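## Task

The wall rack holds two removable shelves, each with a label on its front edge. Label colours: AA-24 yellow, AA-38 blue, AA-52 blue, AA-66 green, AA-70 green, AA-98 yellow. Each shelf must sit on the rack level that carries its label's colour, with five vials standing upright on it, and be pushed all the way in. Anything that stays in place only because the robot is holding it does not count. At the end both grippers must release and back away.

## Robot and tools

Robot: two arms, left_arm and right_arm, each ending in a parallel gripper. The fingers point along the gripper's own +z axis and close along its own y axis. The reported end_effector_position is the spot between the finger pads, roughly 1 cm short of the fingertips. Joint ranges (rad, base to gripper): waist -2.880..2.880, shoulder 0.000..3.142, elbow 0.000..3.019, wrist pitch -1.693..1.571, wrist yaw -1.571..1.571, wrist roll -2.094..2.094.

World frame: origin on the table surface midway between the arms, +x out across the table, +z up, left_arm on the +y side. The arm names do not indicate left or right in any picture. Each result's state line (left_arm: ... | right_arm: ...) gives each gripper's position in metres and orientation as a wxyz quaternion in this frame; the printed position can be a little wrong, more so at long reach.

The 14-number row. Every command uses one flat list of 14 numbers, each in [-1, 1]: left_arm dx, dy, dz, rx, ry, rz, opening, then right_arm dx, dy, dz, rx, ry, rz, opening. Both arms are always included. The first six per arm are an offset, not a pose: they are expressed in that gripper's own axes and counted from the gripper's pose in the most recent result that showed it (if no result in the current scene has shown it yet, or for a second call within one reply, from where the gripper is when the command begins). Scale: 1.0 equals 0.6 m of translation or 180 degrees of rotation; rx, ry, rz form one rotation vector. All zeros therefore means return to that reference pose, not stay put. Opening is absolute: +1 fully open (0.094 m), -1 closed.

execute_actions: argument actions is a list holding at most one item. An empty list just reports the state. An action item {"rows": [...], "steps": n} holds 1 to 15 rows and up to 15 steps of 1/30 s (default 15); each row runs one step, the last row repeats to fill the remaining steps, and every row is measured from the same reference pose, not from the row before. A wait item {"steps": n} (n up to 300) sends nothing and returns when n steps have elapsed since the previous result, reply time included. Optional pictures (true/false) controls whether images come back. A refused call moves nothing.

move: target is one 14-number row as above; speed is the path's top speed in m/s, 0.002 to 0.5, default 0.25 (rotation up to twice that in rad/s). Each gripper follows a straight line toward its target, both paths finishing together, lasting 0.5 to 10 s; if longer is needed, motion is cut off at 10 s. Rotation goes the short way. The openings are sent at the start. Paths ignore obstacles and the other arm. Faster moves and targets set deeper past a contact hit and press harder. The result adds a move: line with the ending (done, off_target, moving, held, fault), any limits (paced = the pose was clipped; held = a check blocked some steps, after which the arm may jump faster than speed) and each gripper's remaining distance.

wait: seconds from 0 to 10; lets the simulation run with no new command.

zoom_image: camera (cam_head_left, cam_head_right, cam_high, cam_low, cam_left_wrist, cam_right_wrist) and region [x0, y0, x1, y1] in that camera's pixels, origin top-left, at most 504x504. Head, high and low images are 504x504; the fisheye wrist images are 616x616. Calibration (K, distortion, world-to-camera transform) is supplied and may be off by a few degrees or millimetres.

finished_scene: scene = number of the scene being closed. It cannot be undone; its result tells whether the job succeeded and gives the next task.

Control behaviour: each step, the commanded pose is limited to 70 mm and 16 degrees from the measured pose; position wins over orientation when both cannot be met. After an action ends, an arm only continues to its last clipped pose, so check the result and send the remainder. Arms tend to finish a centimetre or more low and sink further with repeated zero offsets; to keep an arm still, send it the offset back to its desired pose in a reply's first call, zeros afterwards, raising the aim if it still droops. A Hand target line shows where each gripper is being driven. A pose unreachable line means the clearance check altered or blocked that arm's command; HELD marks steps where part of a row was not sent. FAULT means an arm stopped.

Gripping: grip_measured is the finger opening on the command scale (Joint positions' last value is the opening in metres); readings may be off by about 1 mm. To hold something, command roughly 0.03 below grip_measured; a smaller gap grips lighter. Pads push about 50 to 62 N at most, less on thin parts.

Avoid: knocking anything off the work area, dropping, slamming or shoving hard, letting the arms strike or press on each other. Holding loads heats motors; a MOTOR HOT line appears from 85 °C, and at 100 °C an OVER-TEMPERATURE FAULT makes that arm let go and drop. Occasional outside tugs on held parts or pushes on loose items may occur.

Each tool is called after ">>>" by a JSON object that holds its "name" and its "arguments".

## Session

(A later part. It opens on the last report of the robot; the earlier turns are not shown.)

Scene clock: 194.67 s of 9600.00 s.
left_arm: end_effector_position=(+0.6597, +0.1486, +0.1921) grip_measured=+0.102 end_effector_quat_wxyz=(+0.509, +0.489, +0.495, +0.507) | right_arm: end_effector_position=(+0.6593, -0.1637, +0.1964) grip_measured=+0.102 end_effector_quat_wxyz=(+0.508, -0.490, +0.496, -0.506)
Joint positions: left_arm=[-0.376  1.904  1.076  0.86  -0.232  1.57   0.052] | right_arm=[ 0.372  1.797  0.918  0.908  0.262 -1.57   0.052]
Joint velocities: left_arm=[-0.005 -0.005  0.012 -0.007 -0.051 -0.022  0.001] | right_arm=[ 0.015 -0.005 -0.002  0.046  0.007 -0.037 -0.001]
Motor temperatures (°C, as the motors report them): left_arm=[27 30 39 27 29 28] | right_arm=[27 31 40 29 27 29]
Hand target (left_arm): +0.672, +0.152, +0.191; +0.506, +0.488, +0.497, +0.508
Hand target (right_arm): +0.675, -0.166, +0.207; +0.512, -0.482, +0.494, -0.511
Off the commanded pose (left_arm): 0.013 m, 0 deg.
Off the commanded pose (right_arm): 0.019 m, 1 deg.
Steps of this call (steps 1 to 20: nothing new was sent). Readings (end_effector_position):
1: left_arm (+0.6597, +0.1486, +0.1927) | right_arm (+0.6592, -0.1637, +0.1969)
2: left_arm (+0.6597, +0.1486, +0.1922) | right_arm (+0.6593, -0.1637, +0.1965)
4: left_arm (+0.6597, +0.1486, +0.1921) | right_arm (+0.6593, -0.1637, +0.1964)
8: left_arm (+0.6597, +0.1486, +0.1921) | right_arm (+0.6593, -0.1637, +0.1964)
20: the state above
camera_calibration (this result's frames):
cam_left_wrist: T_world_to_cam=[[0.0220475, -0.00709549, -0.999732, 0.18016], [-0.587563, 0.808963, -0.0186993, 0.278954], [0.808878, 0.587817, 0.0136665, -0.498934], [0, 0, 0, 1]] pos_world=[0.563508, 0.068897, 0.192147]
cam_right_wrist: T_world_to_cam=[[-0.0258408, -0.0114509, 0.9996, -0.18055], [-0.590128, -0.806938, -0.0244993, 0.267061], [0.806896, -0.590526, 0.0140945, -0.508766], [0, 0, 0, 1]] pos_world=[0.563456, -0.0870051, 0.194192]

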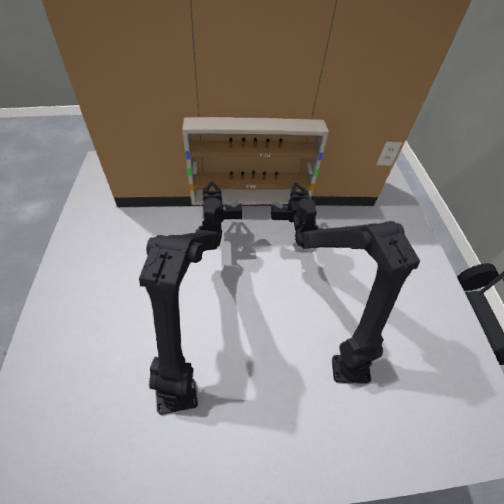

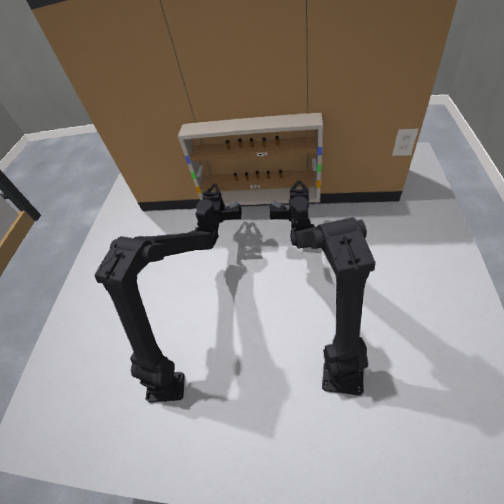

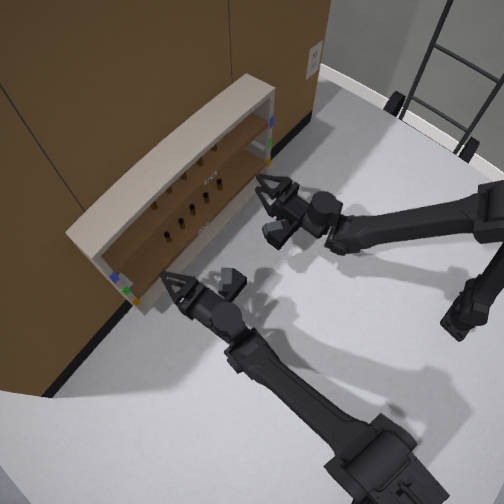

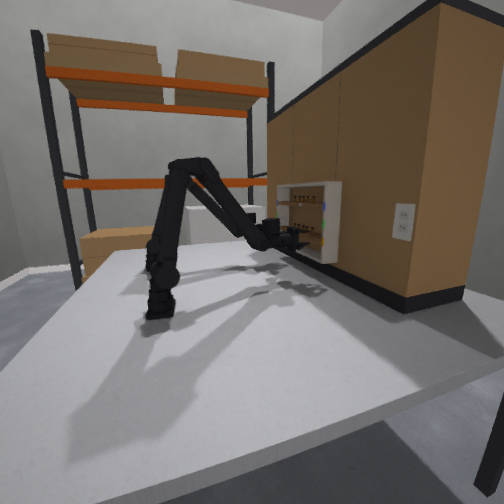

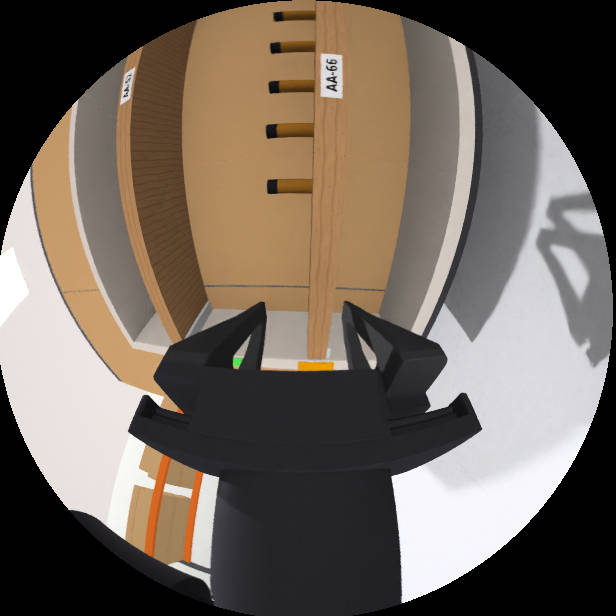

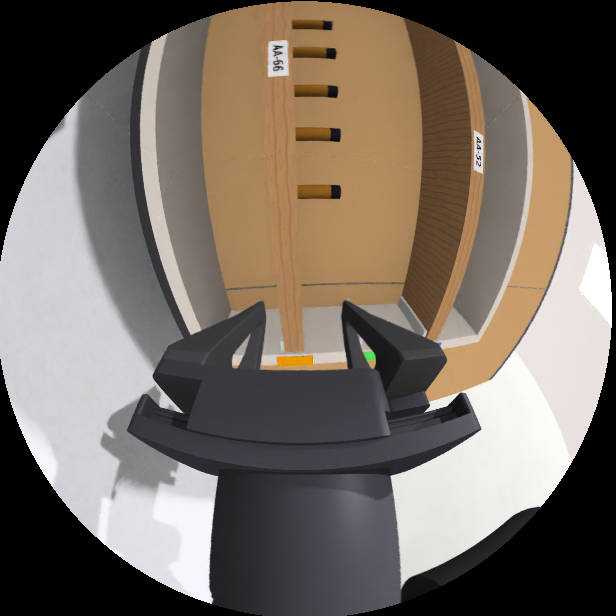

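>>> {"name": "execute_actions", "arguments": {"actions": [{"rows": [
[0.0056,-0.0068,0.0231,0.0030,0.0020,0.0008,0.1, 0.0037,-0.0133,0.0295,0.0042,0.0020,0.0011,0.1],
[0.0055,-0.0110,0.0258,0.0050,0.0017,0.0013,0.1, 0.0036,-0.0097,0.0323,0.0024,0.0017,0.0006,0.1],
[0.0054,-0.0153,0.0284,0.0071,0.0015,0.0019,0.1, 0.0034,-0.0060,0.0351,0.0007,0.0015,0.0,0.1],
[0.0053,-0.0195,0.0311,0.0091,0.0012,0.0024,0.1, 0.0033,-0.0024,0.0379,-0.0011,0.0012,-0.0005,0.1],
[0.0052,-0.0238,0.0337,0.0111,0.0010,0.0029,0.1, 0.0032,0.0013,0.0407,-0.0029,0.0010,-0.0010,0.1],
[0.0051,-0.0240,0.0396,0.0111,0.0010,0.0029,0.1, 0.0031,0.0015,0.0466,-0.0029,0.0010,-0.0010,0.1],
[0.0051,-0.0242,0.0455,0.0111,0.0010,0.0029,0.1, 0.0031,0.0016,0.0525,-0.0029,0.0010,-0.0010,0.1],
[0.0050,-0.0244,0.0515,0.0111,0.0010,0.0029,0.1, 0.0030,0.0018,0.0585,-0.0029,0.0010,-0.0010,0.1],
[0.0050,-0.0246,0.0574,0.0111,0.0010,0.0029,0.1, 0.0030,0.0020,0.0644,-0.0029,0.0010,-0.0010,0.1],
[0.0049,-0.0247,0.0633,0.0111,0.0010,0.0029,0.1, 0.0029,0.0021,0.0703,-0.0029,0.0010,-0.0010,0.1],
[0.0049,-0.0249,0.0692,0.0111,0.0010,0.0029,0.1, 0.0029,0.0023,0.0762,-0.0029,0.0010,-0.0010,0.1],
[0.0048,-0.0251,0.0752,0.0111,0.0010,0.0029,0.1, 0.0028,0.0025,0.0822,-0.0029,0.0010,-0.0010,0.1],
[0.0048,-0.0253,0.0811,0.0111,0.0010,0.0029,0.1, 0.0028,0.0026,0.0881,-0.0029,0.0010,-0.0010,0.1],
[0.0047,-0.0255,0.0870,0.0111,0.0010,0.0029,0.1, 0.0027,0.0028,0.0940,-0.0029,0.0010,-0.0010,0.1]
], "steps": 15}], "pictures": false}}

>>> {"name": "execute_actions", "arguments": {"actions": [{"steps": 20}]}}

Scene clock: 243.67 s of 9600.00 s.
left_arm: end_effector_position=(+0.6928, +0.1454, +0.1770) grip_measured=+0.102 end_effector_quat_wxyz=(+0.499, +0.504, +0.501, +0.497) | right_arm: end_effector_position=(+0.6910, -0.1609, +0.1833) grip_measured=+0.102 end_effector_quat_wxyz=(+0.499, -0.504, +0.500, -0.497)
Joint positions: left_arm=[-0.366  1.975  1.18   0.787 -0.213  1.57   0.052] | right_arm=[ 0.359  1.864  1.011  0.844  0.239 -1.57   0.052]
Joint velocities: left_arm=[ 0.044  0.151  0.291 -0.115 -0.007  0.007  0.001] | right_arm=[-0.063  0.161  0.291 -0.1    0.007 -0.007  0.001]
Motor temperatures (°C, as the motors report them): left_arm=[27 31 40 27 29 28] | right_arm=[27 32 42 28 27 29]
Hand target (left_arm): +0.710, +0.152, +0.178; +0.497, +0.499, +0.503, +0.501
Hand target (right_arm): +0.713, -0.166, +0.197; +0.504, -0.492, +0.499, -0.505
Off the commanded pose (left_arm): 0.021 m, 1 deg.
Off the commanded pose (right_arm): 0.028 m, 2 deg.
Steps of this call (steps 1 to 90: nothing new was sent; then 45.50 s passed at rest; steps 91 to 105: all 15 steps of this action). Readings (end_effector_position):
91: left_arm (+0.6597, +0.1484, +0.1919) | right_arm (+0.6593, -0.1635, +0.1961)
92: left_arm (+0.6599, +0.1482, +0.1911) | right_arm (+0.6593, -0.1632, +0.1954)
94: left_arm (+0.6610, +0.1474, +0.1886) | right_arm (+0.6598, -0.1625, +0.1928)
98: left_arm (+0.6685, +0.1455, +0.1822) | right_arm (+0.6663, -0.1606, +0.1866)
105: the state above

Scene clock: 244.33 s of 9600.00 s.
left_arm: end_effector_position=(+0.6981, +0.1483, +0.1779) grip_measured=+0.102 end_effector_quat_wxyz=(+0.498, +0.502, +0.501, +0.499) | right_arm: end_effector_position=(+0.6966, -0.1629, +0.1842) grip_measured=+0.102 end_effector_quat_wxyz=(+0.499, -0.502, +0.501, -0.498)
Joint positions: left_arm=[-0.361  1.983  1.196  0.781 -0.212  1.57   0.052] | right_arm=[ 0.354  1.872  1.027  0.838  0.238 -1.57   0.052]
Joint velocities: left_arm=[ 0.015 -0.015 -0.007  0.002  0.037  0.007  0.   ] | right_arm=[-0.015 -0.005  0.002 -0.017  0.037  0.022  0.001]
Motor temperatures (°C, as the motors report them): left_arm=[27 31 40 27 29 28] | right_arm=[27 32 42 28 27 29]
Hand target (left_arm): +0.710, +0.152, +0.179; +0.497, +0.499, +0.503, +0.501
Hand target (right_arm): +0.713, -0.166, +0.197; +0.504, -0.493, +0.498, -0.505
Off the commanded pose (left_arm): 0.015 m, 0 deg.
Off the commanded pose (right_arm): 0.023 m, 2 deg.
Steps of this call (steps 1 to 20: nothing new was sent). Readings (end_effector_position):
1: left_arm (+0.6955, +0.1460, +0.1772) | right_arm (+0.6937, -0.1612, +0.1837)
2: left_arm (+0.6972, +0.1468, +0.1777) | right_arm (+0.6956, -0.1618, +0.1840)
4: left_arm (+0.6981, +0.1480, +0.1779) | right_arm (+0.6966, -0.1627, +0.1842)
8: left_arm (+0.6981, +0.1483, +0.1779) | right_arm (+0.6966, -0.1629, +0.1842)
20: the state above
camera_calibration (this result's frames):
cam_left_wrist: T_world_to_cam=[[-0.015135, 0.00145164, -0.999884, 0.189809], [-0.584323, 0.81146, 0.0100228, 0.293751], [0.81138, 0.584407, -0.0114332, -0.526385], [0, 0, 0, 1]] pos_world=[0.601616, 0.0689798, 0.180825]
cam_right_wrist: T_world_to_cam=[[0.00777472, -0.00271062, 0.999966, -0.189474], [-0.58618, -0.810178, 0.00236138, 0.28122], [0.810144, -0.586178, -0.00788781, -0.535759], [0, 0, 0, 1]] pos_world=[0.60036, -0.0867256, 0.184578]

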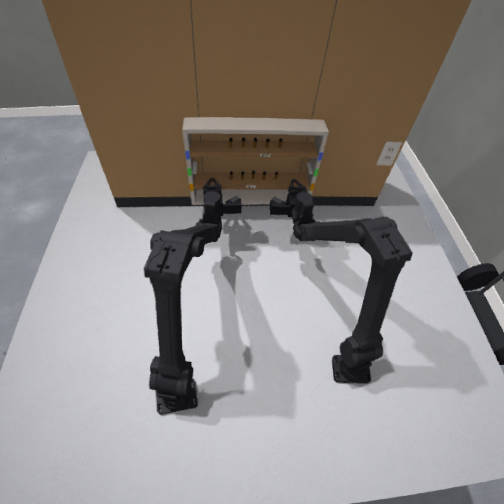

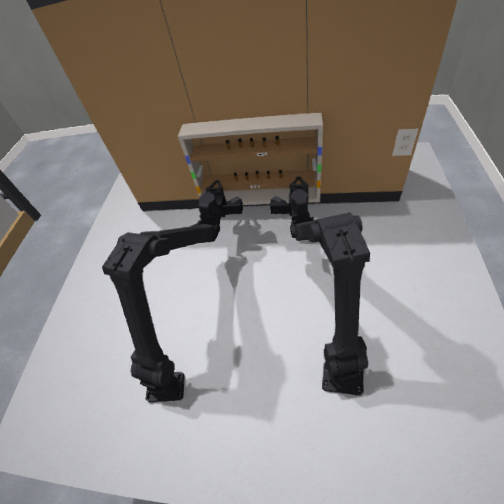

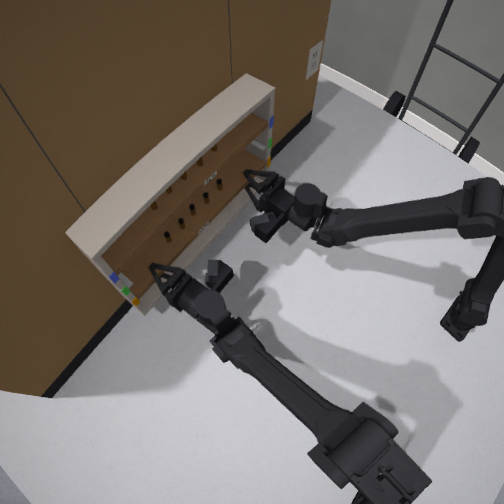

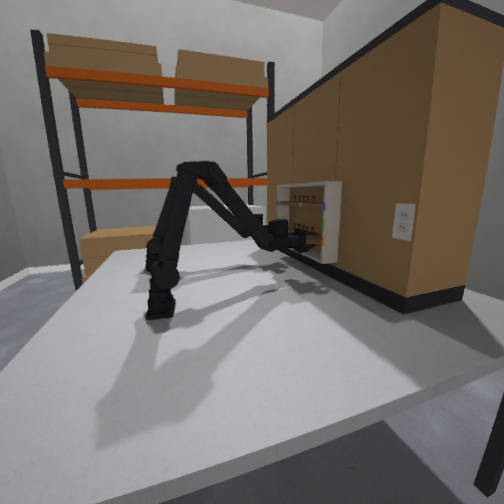

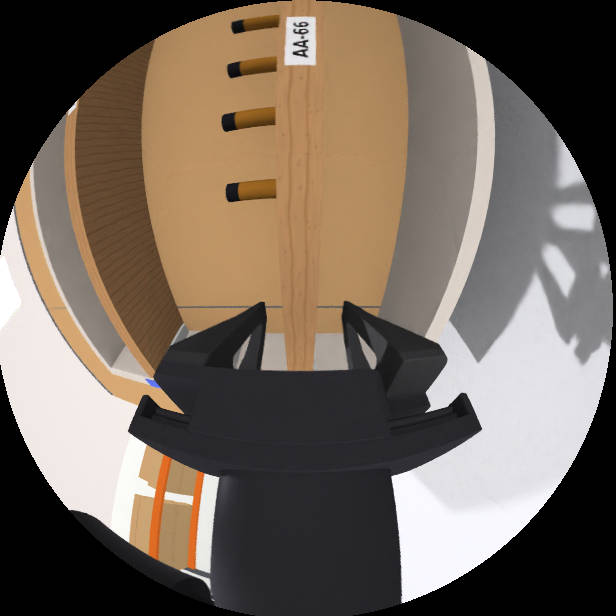

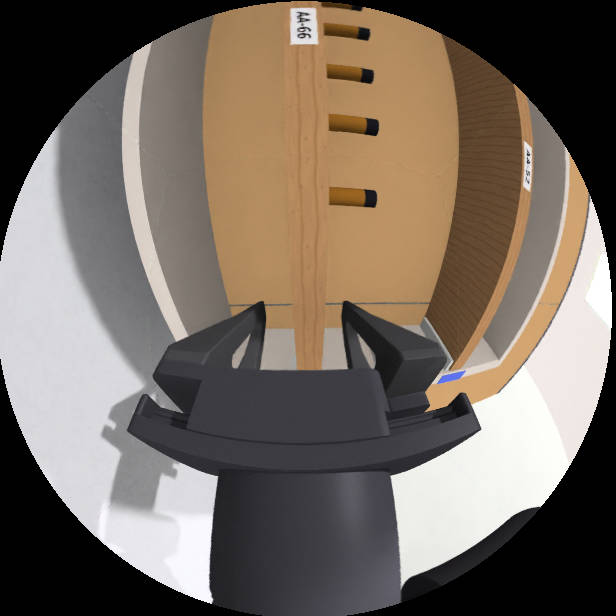

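>>> {"name": "execute_actions", "arguments": {"actions": [{"rows": [
[0.0061,0.0025,0.0240,-0.0009,0.0025,-0.0007,0.1, 0.0052,-0.0221,0.0324,0.0078,0.0026,0.0013,0.1],
[0.0061,0.0031,0.0281,-0.0011,0.0025,-0.0008,0.1, 0.0052,-0.0229,0.0374,0.0081,0.0027,0.0013,0.1],
[0.0060,0.0038,0.0323,-0.0013,0.0025,-0.0009,0.1, 0.0052,-0.0237,0.0425,0.0083,0.0028,0.0013,0.1],
[0.0060,0.0044,0.0364,-0.0016,0.0025,-0.0010,0.1, 0.0052,-0.0246,0.0476,0.0086,0.0029,0.0013,0.1],
[0.0059,0.0051,0.0406,-0.0018,0.0025,-0.0011,0.1, 0.0053,-0.0254,0.0526,0.0088,0.0029,0.0013,0.1],
[0.0058,0.0057,0.0447,-0.0020,0.0025,-0.0012,0.1, 0.0053,-0.0262,0.0577,0.0090,0.0030,0.0013,0.1],
[0.0058,0.0064,0.0489,-0.0023,0.0025,-0.0013,0.1, 0.0053,-0.0270,0.0627,0.0093,0.0031,0.0013,0.1],
[0.0057,0.0070,0.0530,-0.0025,0.0025,-0.0013,0.1, 0.0053,-0.0278,0.0678,0.0095,0.0032,0.0013,0.1]
], "steps": 15}], "pictures": false}}

>>> {"name": "execute_actions", "arguments": {"actions": [{"steps": 10}]}}

Scene clock: 269.27 s of 9600.00 s.
left_arm: end_effector_position=(+0.7161, +0.1459, +0.1852) grip_measured=+0.102 end_effector_quat_wxyz=(+0.502, +0.499, +0.499, +0.500) | right_arm: end_effector_position=(+0.7191, -0.1618, +0.1904) grip_measured=+0.102 end_effector_quat_wxyz=(+0.501, -0.500, +0.500, -0.500)
Joint positions: left_arm=[-0.358  2.009  1.259  0.754 -0.207  1.57   0.052] | right_arm=[ 0.346  1.905  1.099  0.808  0.231 -1.57   0.052]
Joint velocities: left_arm=[ 0.005  0.005 -0.012 -0.002 -0.037  0.037 -0.001] | right_arm=[-0.015 -0.005  0.012 -0.022 -0.007 -0.022  0.002]
Motor temperatures (°C, as the motors report them): left_arm=[27 32 41 26 29 28] | right_arm=[27 33 43 28 27 29]
Hand target (left_arm): +0.729, +0.152, +0.182; +0.499, +0.497, +0.502, +0.502
Hand target (right_arm): +0.736, -0.167, +0.201; +0.504, -0.491, +0.497, -0.507
Off the commanded pose (left_arm): 0.015 m, 1 deg.
Off the commanded pose (right_arm): 0.021 m, 1 deg.
Steps of this call (steps 1 to 90: nothing new was sent; then 21.43 s passed at rest; steps 91 to 105: all 15 steps of this action). Readings (end_effector_position):
91: left_arm (+0.6981, +0.1483, +0.1778) | right_arm (+0.6966, -0.1628, +0.1840)
92: left_arm (+0.6983, +0.1482, +0.1778) | right_arm (+0.6968, -0.1627, +0.1841)
94: left_arm (+0.7002, +0.1476, +0.1779) | right_arm (+0.6988, -0.1619, +0.1841)
98: left_arm (+0.7093, +0.1454, +0.1824) | right_arm (+0.7094, -0.1600, +0.1875)
105: the state above

Scene clock: 269.60 s of 9600.00 s.
left_arm: end_effector_position=(+0.7162, +0.1462, +0.1844) grip_measured=+0.102 end_effector_quat_wxyz=(+0.501, +0.499, +0.499, +0.500) | right_arm: end_effector_position=(+0.7192, -0.1621, +0.1900) grip_measured=+0.102 end_effector_quat_wxyz=(+0.500, -0.500, +0.500, -0.500)
Joint positions: left_arm=[-0.357  2.01   1.259  0.753 -0.207  1.57   0.052] | right_arm=[ 0.346  1.906  1.099  0.807  0.231 -1.57   0.052]
Joint velocities: left_arm=[ 0.005 -0.005 -0.002 -0.012 -0.022  0.037  0.001] | right_arm=[-0.005  0.005  0.002 -0.002 -0.051 -0.095  0.   ]
Motor temperatures (°C, as the motors report them): left_arm=[27 32 41 26 29 28] | right_arm=[27 33 43 28 27 29]
Hand target (left_arm): +0.729, +0.152, +0.182; +0.499, +0.497, +0.503, +0.501
Hand target (right_arm): +0.736, -0.167, +0.201; +0.504, -0.491, +0.497, -0.507
Off the commanded pose (left_arm): 0.015 m, 1 deg.
Off the commanded pose (right_arm): 0.021 m, 1 deg.
Steps of this call (steps 1 to 10: nothing new was sent). Readings (end_effector_position):
1: left_arm (+0.7162, +0.1462, +0.1848) | right_arm (+0.7192, -0.1621, +0.1903)
2: left_arm (+0.7162, +0.1462, +0.1848) | right_arm (+0.7192, -0.1621, +0.1902)
4: left_arm (+0.7162, +0.1462, +0.1844) | right_arm (+0.7192, -0.1621, +0.1900)
8: left_arm (+0.7162, +0.1462, +0.1844) | right_arm (+0.7192, -0.1621, +0.1900)
10: the state above
camera_calibration (this result's frames):
cam_left_wrist: T_world_to_cam=[[-0.00618307, -0.000452596, -0.999981, 0.190495], [-0.583143, 0.812363, 0.00323801, 0.306205], [0.812346, 0.583152, -0.00528683, -0.541432], [0, 0, 0, 1]] pos_world=[0.619569, 0.0670734, 0.186637]
cam_right_wrist: T_world_to_cam=[[0.000728705, -0.00443112, 0.99999, -0.190608], [-0.587104, -0.809505, -0.00315922, 0.296891], [0.809511, -0.587096, -0.00319142, -0.554109], [0, 0, 0, 1]] pos_world=[0.623002, -0.0858248, 0.189776]

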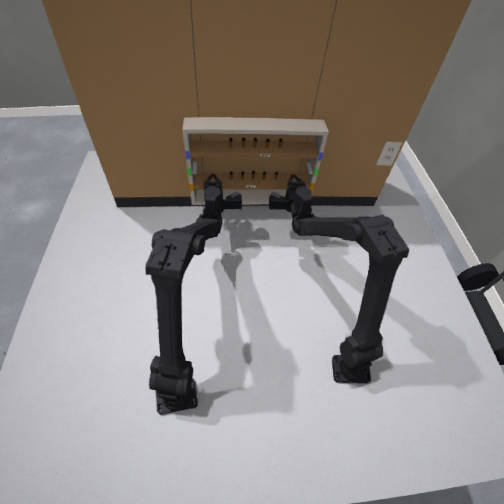

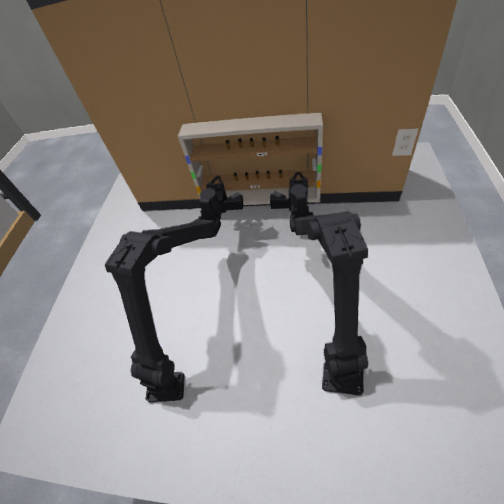

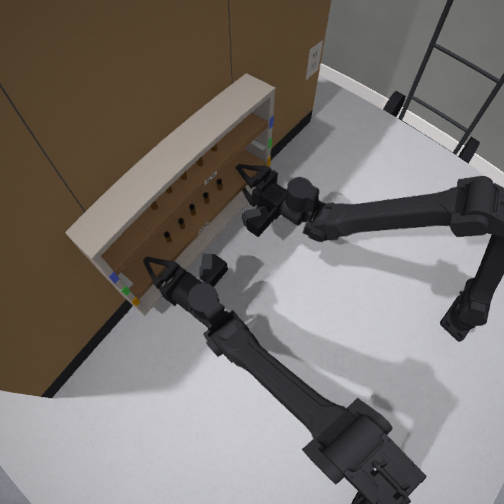

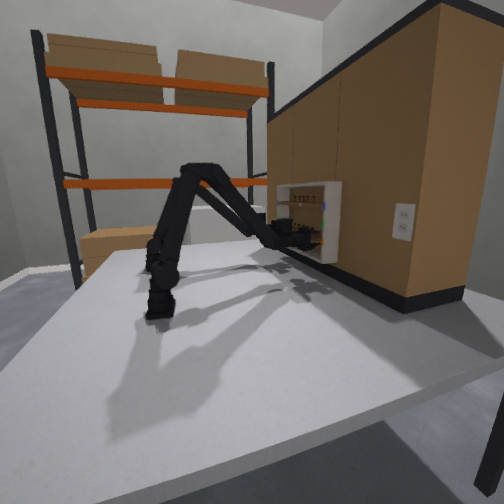

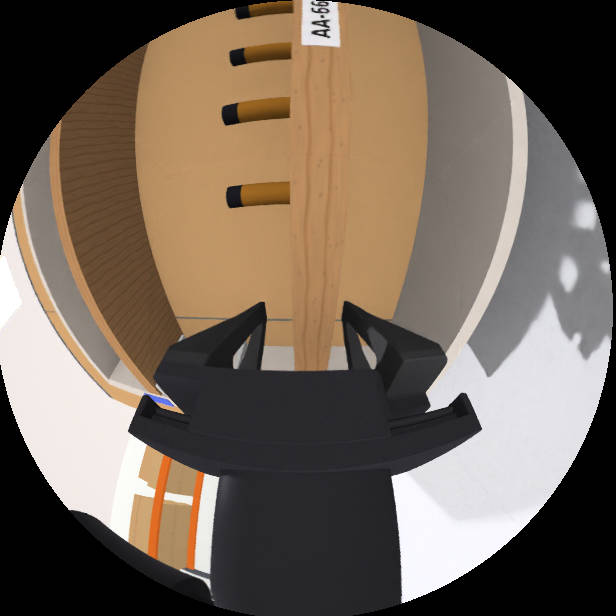

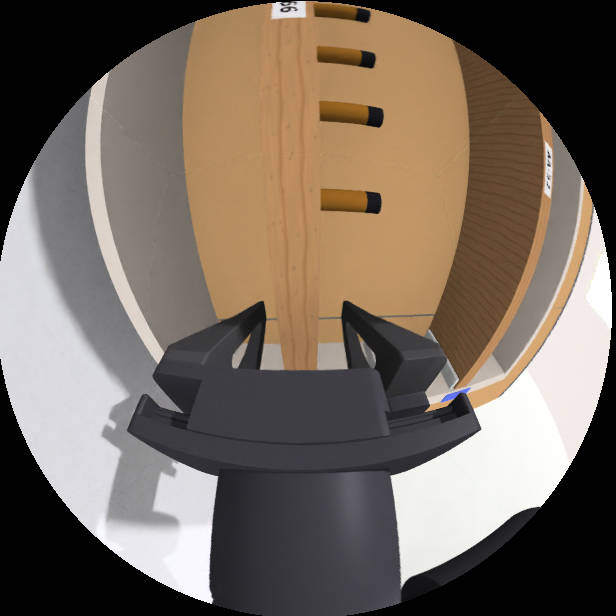

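>>> {"name": "execute_actions", "arguments": {"actions": [{"rows": [
[0.0092,-0.0058,0.0222,0.0008,0.0029,-0.0002,0.0, 0.0073,-0.0169,0.0289,0.0073,0.0025,0.0012,0.0],
[0.0092,-0.0075,0.0224,0.0012,0.0029,-0.0001,-0.1, 0.0073,-0.0158,0.0290,0.0070,0.0025,0.0011,-0.1],
[0.0092,-0.0092,0.0226,0.0017,0.0029,0.0,-0.2, 0.0073,-0.0147,0.0292,0.0068,0.0025,0.0010,-0.2],
[0.0092,-0.0108,0.0227,0.0021,0.0029,0.0001,-0.3, 0.0073,-0.0137,0.0293,0.0065,0.0025,0.0010,-0.3],
[0.0092,-0.0108,0.0227,0.0021,0.0029,0.0001,-0.4, 0.0073,-0.0137,0.0293,0.0065,0.0025,0.0010,-0.4]
], "steps": 15}], "pictures": false}}

>>> {"name": "execute_actions", "arguments": {"actions": [{"steps": 15}]}}

Scene clock: 280.40 s of 9600.00 s.
left_arm: end_effector_position=(+0.7165, +0.1461, +0.1807) grip_measured=-0.398 end_effector_quat_wxyz=(+0.500, +0.501, +0.500, +0.499) | right_arm: end_effector_position=(+0.7193, -0.1617, +0.1881) grip_measured=-0.398 end_effector_quat_wxyz=(+0.500, -0.501, +0.500, -0.499)
Joint positions: left_arm=[-0.357  2.014  1.259  0.753 -0.207  1.57   0.028] | right_arm=[ 0.346  1.908  1.099  0.807  0.229 -1.57   0.028]
Joint velocities: left_arm=[-0.005  0.005  0.002 -0.007  0.007 -0.037 -0.   ] | right_arm=[-0.015 -0.005  0.002 -0.002  0.007 -0.037 -0.001]
Motor temperatures (°C, as the motors report them): left_arm=[27 33 42 27 29 28] | right_arm=[27 33 44 28 27 29]
Hand target (left_arm): +0.729, +0.152, +0.178; +0.497, +0.499, +0.503, +0.501
Hand target (right_arm): +0.735, -0.167, +0.199; +0.504, -0.492, +0.498, -0.506
Off the commanded pose (left_arm): 0.015 m, 1 deg.
Off the commanded pose (right_arm): 0.021 m, 1 deg.
Steps of this call (steps 1 to 90: nothing new was sent; then 7.30 s passed at rest; steps 91 to 105: all 15 steps of this action). Readings (end_effector_position):
91: left_arm (+0.7162, +0.1462, +0.1844) | right_arm (+0.7192, -0.1619, +0.1900)
92: left_arm (+0.7162, +0.1462, +0.1844) | right_arm (+0.7192, -0.1618, +0.1900)
94: left_arm (+0.7162, +0.1462, +0.1841) | right_arm (+0.7192, -0.1617, +0.1900)
98: left_arm (+0.7164, +0.1462, +0.1824) | right_arm (+0.7193, -0.1617, +0.1889)
105: the state above

Scene clock: 280.90 s of 9600.00 s.
left_arm: end_effector_position=(+0.7165, +0.1461, +0.1807) grip_measured=-0.398 end_effector_quat_wxyz=(+0.500, +0.501, +0.500, +0.499) | right_arm: end_effector_position=(+0.7193, -0.1617, +0.1881) grip_measured=-0.398 end_effector_quat_wxyz=(+0.500, -0.501, +0.500, -0.499)
Joint positions: left_arm=[-0.357  2.014  1.259  0.753 -0.207  1.57   0.028] | right_arm=[ 0.346  1.908  1.099  0.807  0.229 -1.57   0.028]
Joint velocities: left_arm=[-0.024 -0.015 -0.017  0.007 -0.022 -0.051  0.002] | right_arm=[ 0.015 -0.005  0.002 -0.017 -0.007  0.051  0.   ]
Motor temperatures (°C, as the motors report them): left_arm=[27 33 42 26 29 28] | right_arm=[27 33 44 28 27 29]
Hand target (left_arm): +0.729, +0.152, +0.178; +0.497, +0.499, +0.503, +0.501
Hand target (right_arm): +0.735, -0.167, +0.199; +0.504, -0.492, +0.498, -0.506
Off the commanded pose (left_arm): 0.015 m, 1 deg.
Off the commanded pose (right_arm): 0.021 m, 1 deg.
Steps of this call (steps 1 to 15: nothing new was sent). Readings (end_effector_position):
1: left_arm (+0.7165, +0.1461, +0.1807) | right_arm (+0.7193, -0.1617, +0.1881)
2: left_arm (+0.7165, +0.1461, +0.1807) | right_arm (+0.7193, -0.1617, +0.1881)
4: left_arm (+0.7165, +0.1461, +0.1807) | right_arm (+0.7193, -0.1617, +0.1881)
8: left_arm (+0.7165, +0.1461, +0.1807) | right_arm (+0.7193, -0.1617, +0.1881)
15: the state above
camera_calibration (this result's frames):
cam_left_wrist: T_world_to_cam=[[-0.0110346, 0.000574328, -0.999939, 0.190124], [-0.583118, 0.812358, 0.00690144, 0.305729], [0.812312, 0.583159, -0.00862912, -0.540998], [0, 0, 0, 1]] pos_world=[0.619833, 0.0670175, 0.183334]
cam_right_wrist: T_world_to_cam=[[0.00333595, -0.00381589, 0.999987, -0.190528], [-0.585564, -0.810625, -0.00113986, 0.2956], [0.810619, -0.585553, -0.00493865, -0.554242], [0, 0, 0, 1]] pos_world=[0.623008, -0.0856447, 0.188125]

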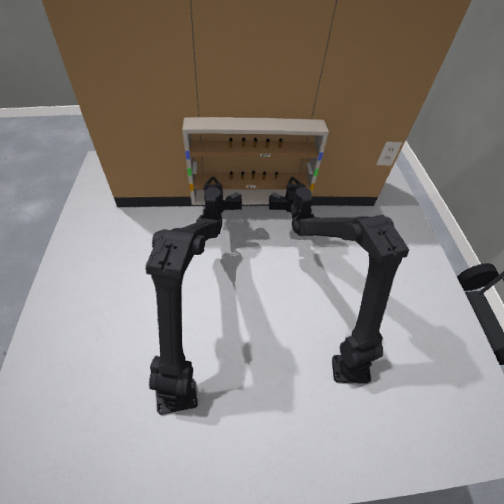

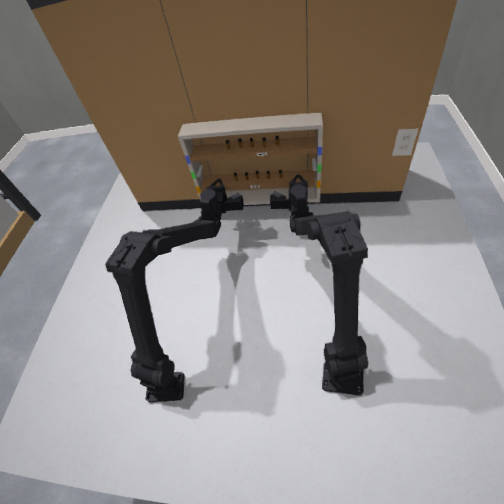

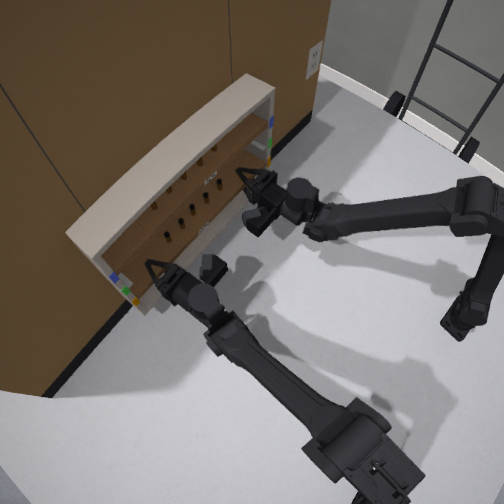

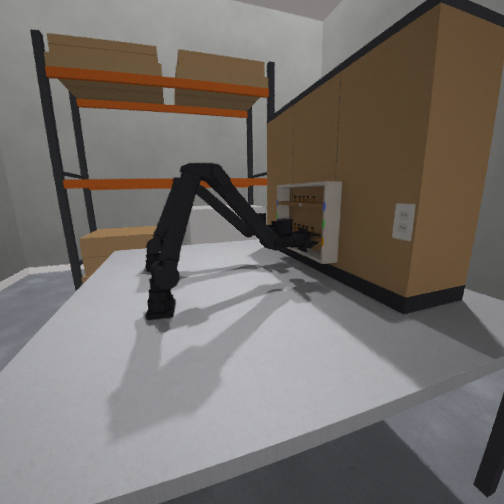

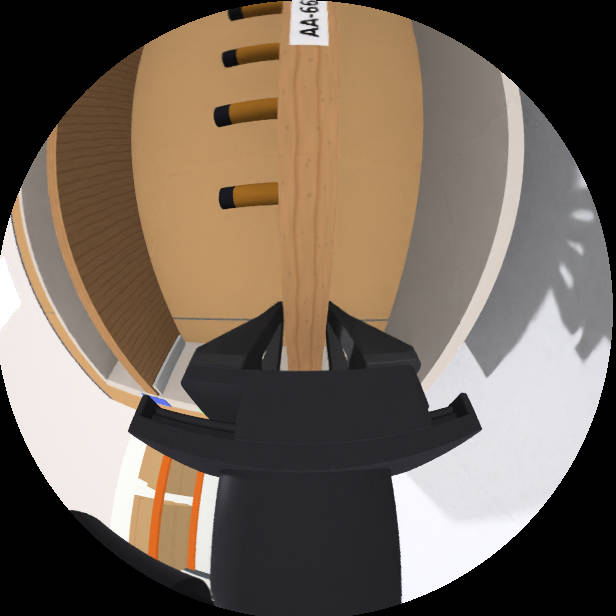

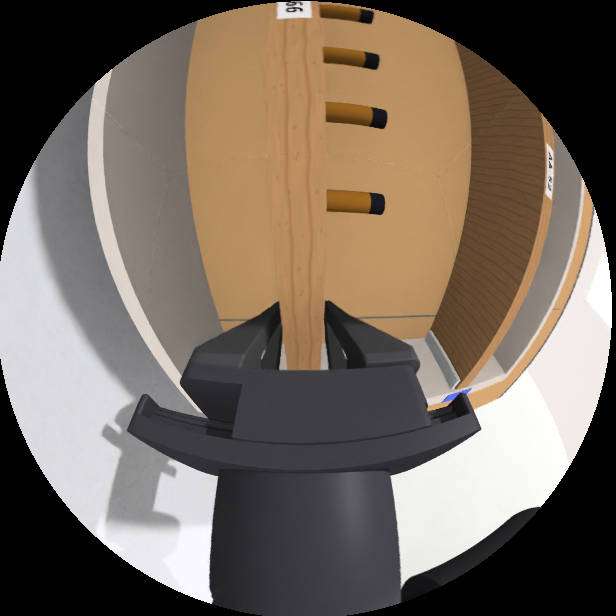

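>>> {"name": "execute_actions", "arguments": {"actions": [{"rows": [
[0.0075,-0.0038,0.0172,0.0005,0.0024,0,-0.44, 0.0064,-0.0138,0.0216,0.0056,0.0026,0.001,-0.44],
[0.0075,-0.0038,0.0172,0.0005,0.0024,0,-0.47, 0.0064,-0.0138,0.0216,0.0056,0.0026,0.001,-0.47],
[0.0075,-0.0038,0.0172,0.0005,0.0024,0,-0.50, 0.0064,-0.0138,0.0216,0.0056,0.0026,0.001,-0.50],
[0.0075,-0.0038,0.0172,0.0005,0.0024,0,-0.52, 0.0064,-0.0138,0.0216,0.0056,0.0026,0.001,-0.52],
[0.0075,-0.0038,0.0172,0.0005,0.0024,0,-0.54, 0.0064,-0.0138,0.0216,0.0056,0.0026,0.001,-0.54],
[0.0075,-0.0038,0.0172,0.0005,0.0024,0,-0.555, 0.0064,-0.0138,0.0216,0.0056,0.0026,0.001,-0.555],
[0.0075,-0.0038,0.0172,0.0005,0.0024,0,-0.57, 0.0064,-0.0138,0.0216,0.0056,0.0026,0.001,-0.57],
[0.0075,-0.0038,0.0172,0.0005,0.0024,0,-0.582, 0.0064,-0.0138,0.0216,0.0056,0.0026,0.001,-0.582],
[0.0075,-0.0038,0.0172,0.0005,0.0024,0,-0.594, 0.0064,-0.0138,0.0216,0.0056,0.0026,0.001,-0.594],
[0.0075,-0.0038,0.0172,0.0005,0.0024,0,-0.606, 0.0064,-0.0138,0.0216,0.0056,0.0026,0.001,-0.606],
[0.0075,-0.0038,0.0172,0.0005,0.0024,0,-0.618, 0.0064,-0.0138,0.0216,0.0056,0.0026,0.001,-0.618],
[0.0075,-0.0038,0.0172,0.0005,0.0024,0,-0.63, 0.0064,-0.0138,0.0216,0.0056,0.0026,0.001,-0.63],
[0.0075,-0.0038,0.0172,0.0005,0.0024,0,-0.642, 0.0064,-0.0138,0.0216,0.0056,0.0026,0.001,-0.642],
[0.0075,-0.0038,0.0172,0.0005,0.0024,0,-0.654, 0.0064,-0.0138,0.0216,0.0056,0.0026,0.001,-0.654],
[0.0075,-0.0038,0.0172,0.0005,0.0024,0,-0.666, 0.0064,-0.0138,0.0216,0.0056,0.0026,0.001,-0.666]
], "steps": 15}], "pictures": false}}

>>> {"name": "execute_actions", "arguments": {"actions": [{"steps": 15}]}}

Scene clock: 294.57 s of 9600.00 s.
left_arm: end_effector_position=(+0.7165, +0.1461, +0.1807) grip_measured=-0.623 end_effector_quat_wxyz=(+0.499, +0.501, +0.500, +0.500) | right_arm: end_effector_position=(+0.7193, -0.1617, +0.1880) grip_measured=-0.623 end_effector_quat_wxyz=(+0.498, -0.503, +0.498, -0.500)
Joint positions: left_arm=[-0.357  2.014  1.259  0.753 -0.207  1.572  0.018] | right_arm=[ 0.346  1.908  1.099  0.806  0.229 -1.577  0.018]
Joint velocities: left_arm=[ 0.005 -0.005  0.002 -0.007  0.022 -0.037  0.   ] | right_arm=[ 0.005 -0.015 -0.007 -0.007 -0.081 -0.007  0.001]
Motor temperatures (°C, as the motors report them): left_arm=[27 33 42 26 29 28] | right_arm=[27 34 44 28 27 29]
Hand target (left_arm): +0.726, +0.151, +0.178; +0.498, +0.499, +0.503, +0.500
Hand target (right_arm): +0.731, -0.166, +0.196; +0.503, -0.494, +0.499, -0.504
Off the commanded pose (left_arm): 0.011 m, 0 deg.
Off the commanded pose (right_arm): 0.016 m, 1 deg.
Steps of this call (steps 1 to 90: nothing new was sent; then 10.17 s passed at rest; steps 91 to 105: all 15 steps of this action). Readings (end_effector_position):
91: left_arm (+0.7165, +0.1461, +0.1807) | right_arm (+0.7193, -0.1617, +0.1881)
92: left_arm (+0.7165, +0.1461, +0.1807) | right_arm (+0.7193, -0.1617, +0.1881)
94: left_arm (+0.7165, +0.1461, +0.1807) | right_arm (+0.7193, -0.1617, +0.1881)
98: left_arm (+0.7165, +0.1461, +0.1807) | right_arm (+0.7193, -0.1617, +0.1881)
105: the state above

Scene clock: 295.07 s of 9600.00 s.
left_arm: end_effector_position=(+0.7165, +0.1461, +0.1807) grip_measured=-0.623 end_effector_quat_wxyz=(+0.499, +0.501, +0.500, +0.500) | right_arm: end_effector_position=(+0.7193, -0.1617, +0.1880) grip_measured=-0.623 end_effector_quat_wxyz=(+0.498, -0.503, +0.498, -0.500)
Joint positions: left_arm=[-0.357  2.014  1.259  0.753 -0.207  1.572  0.018] | right_arm=[ 0.346  1.908  1.099  0.806  0.229 -1.577  0.018]
Joint velocities: left_arm=[ 0.005 -0.005 -0.007  0.002  0.007 -0.051 -0.001] | right_arm=[-0.015 -0.015  0.012 -0.007  0.022 -0.022 -0.001]
Motor temperatures (°C, as the motors report them): left_arm=[27 33 42 27 29 28] | right_arm=[27 34 44 28 27 29]
Hand target (left_arm): +0.726, +0.151, +0.178; +0.498, +0.499, +0.503, +0.500
Hand target (right_arm): +0.731, -0.166, +0.196; +0.503, -0.494, +0.499, -0.504
Off the commanded pose (left_arm): 0.011 m, 0 deg.
Off the commanded pose (right_arm): 0.016 m, 1 deg.
Steps of this call (steps 1 to 15: nothing new was sent). Readings (end_effector_position):
1: left_arm (+0.7165, +0.1461, +0.1807) | right_arm (+0.7193, -0.1617, +0.1880)
2: left_arm (+0.7165, +0.1461, +0.1807) | right_arm (+0.7193, -0.1617, +0.1880)
4: left_arm (+0.7165, +0.1461, +0.1807) | right_arm (+0.7193, -0.1617, +0.1880)
8: left_arm (+0.7165, +0.1461, +0.1807) | right_arm (+0.7193, -0.1617, +0.1880)
15: the state above
camera_calibration (this result's frames):
cam_left_wrist: T_world_to_cam=[[-0.0110319, 0.00248163, -0.999936, 0.189843], [-0.583115, 0.812346, 0.00844936, 0.305448], [0.812315, 0.583171, -0.00751466, -0.541203], [0, 0, 0, 1]] pos_world=[0.619833, 0.0670131, 0.183183]
cam_right_wrist: T_world_to_cam=[[0.00368972, 0.00313825, 0.999988, -0.189566], [-0.58555, -0.810623, 0.00470451, 0.29449], [0.810628, -0.58556, -0.00115337, -0.554962], [0, 0, 0, 1]] pos_world=[0.623006, -0.0856482, 0.187538]

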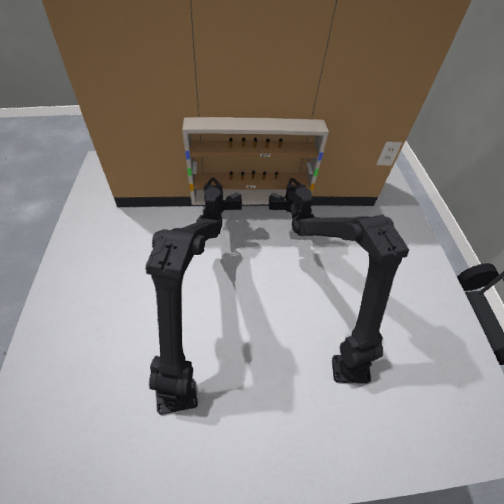

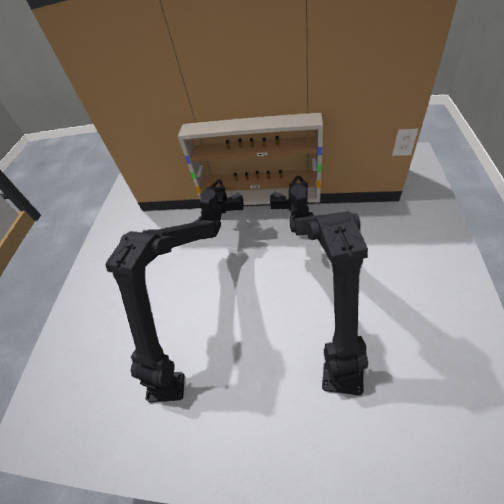

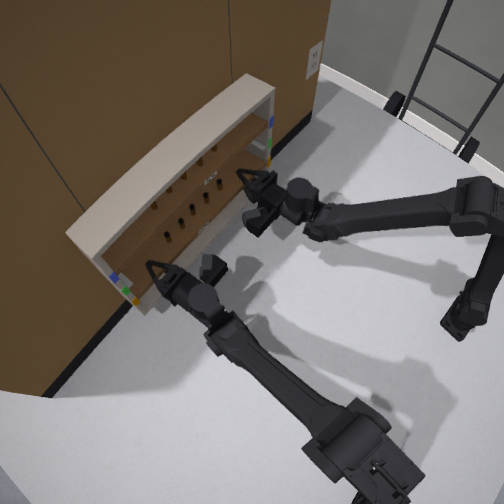

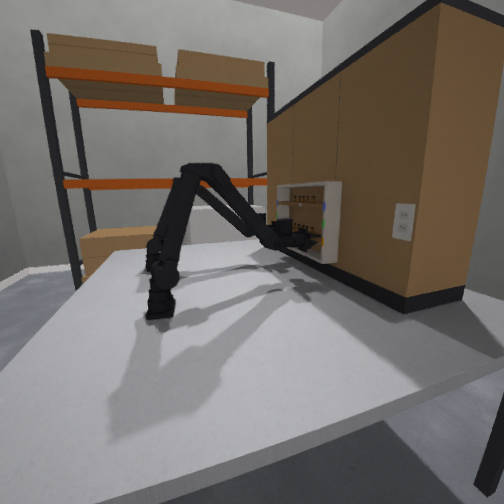

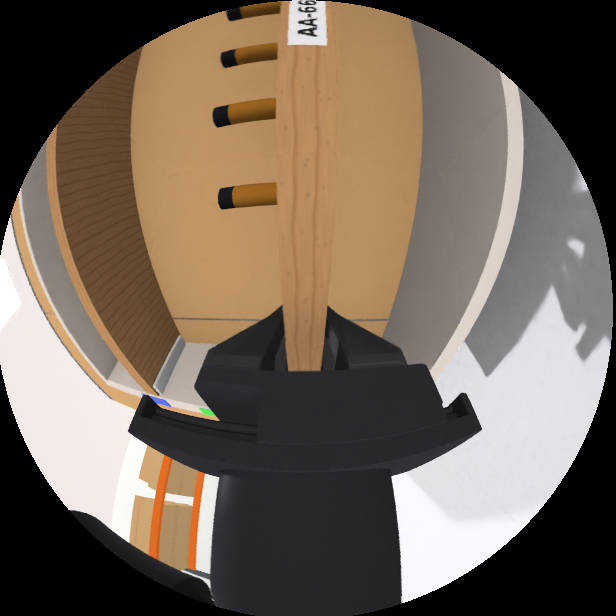

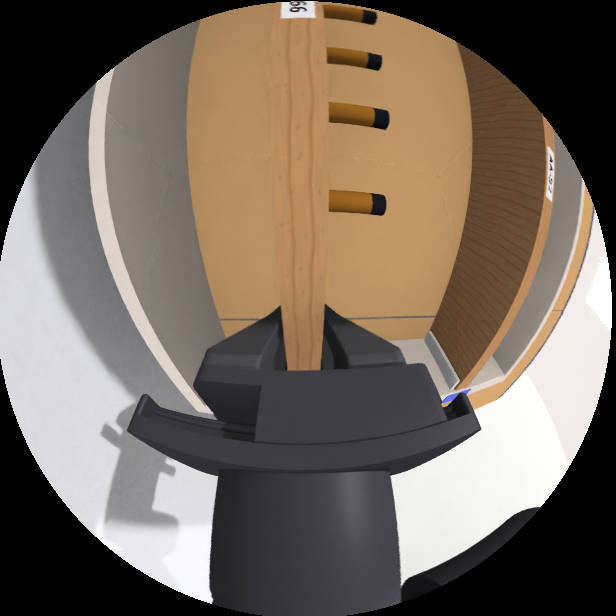

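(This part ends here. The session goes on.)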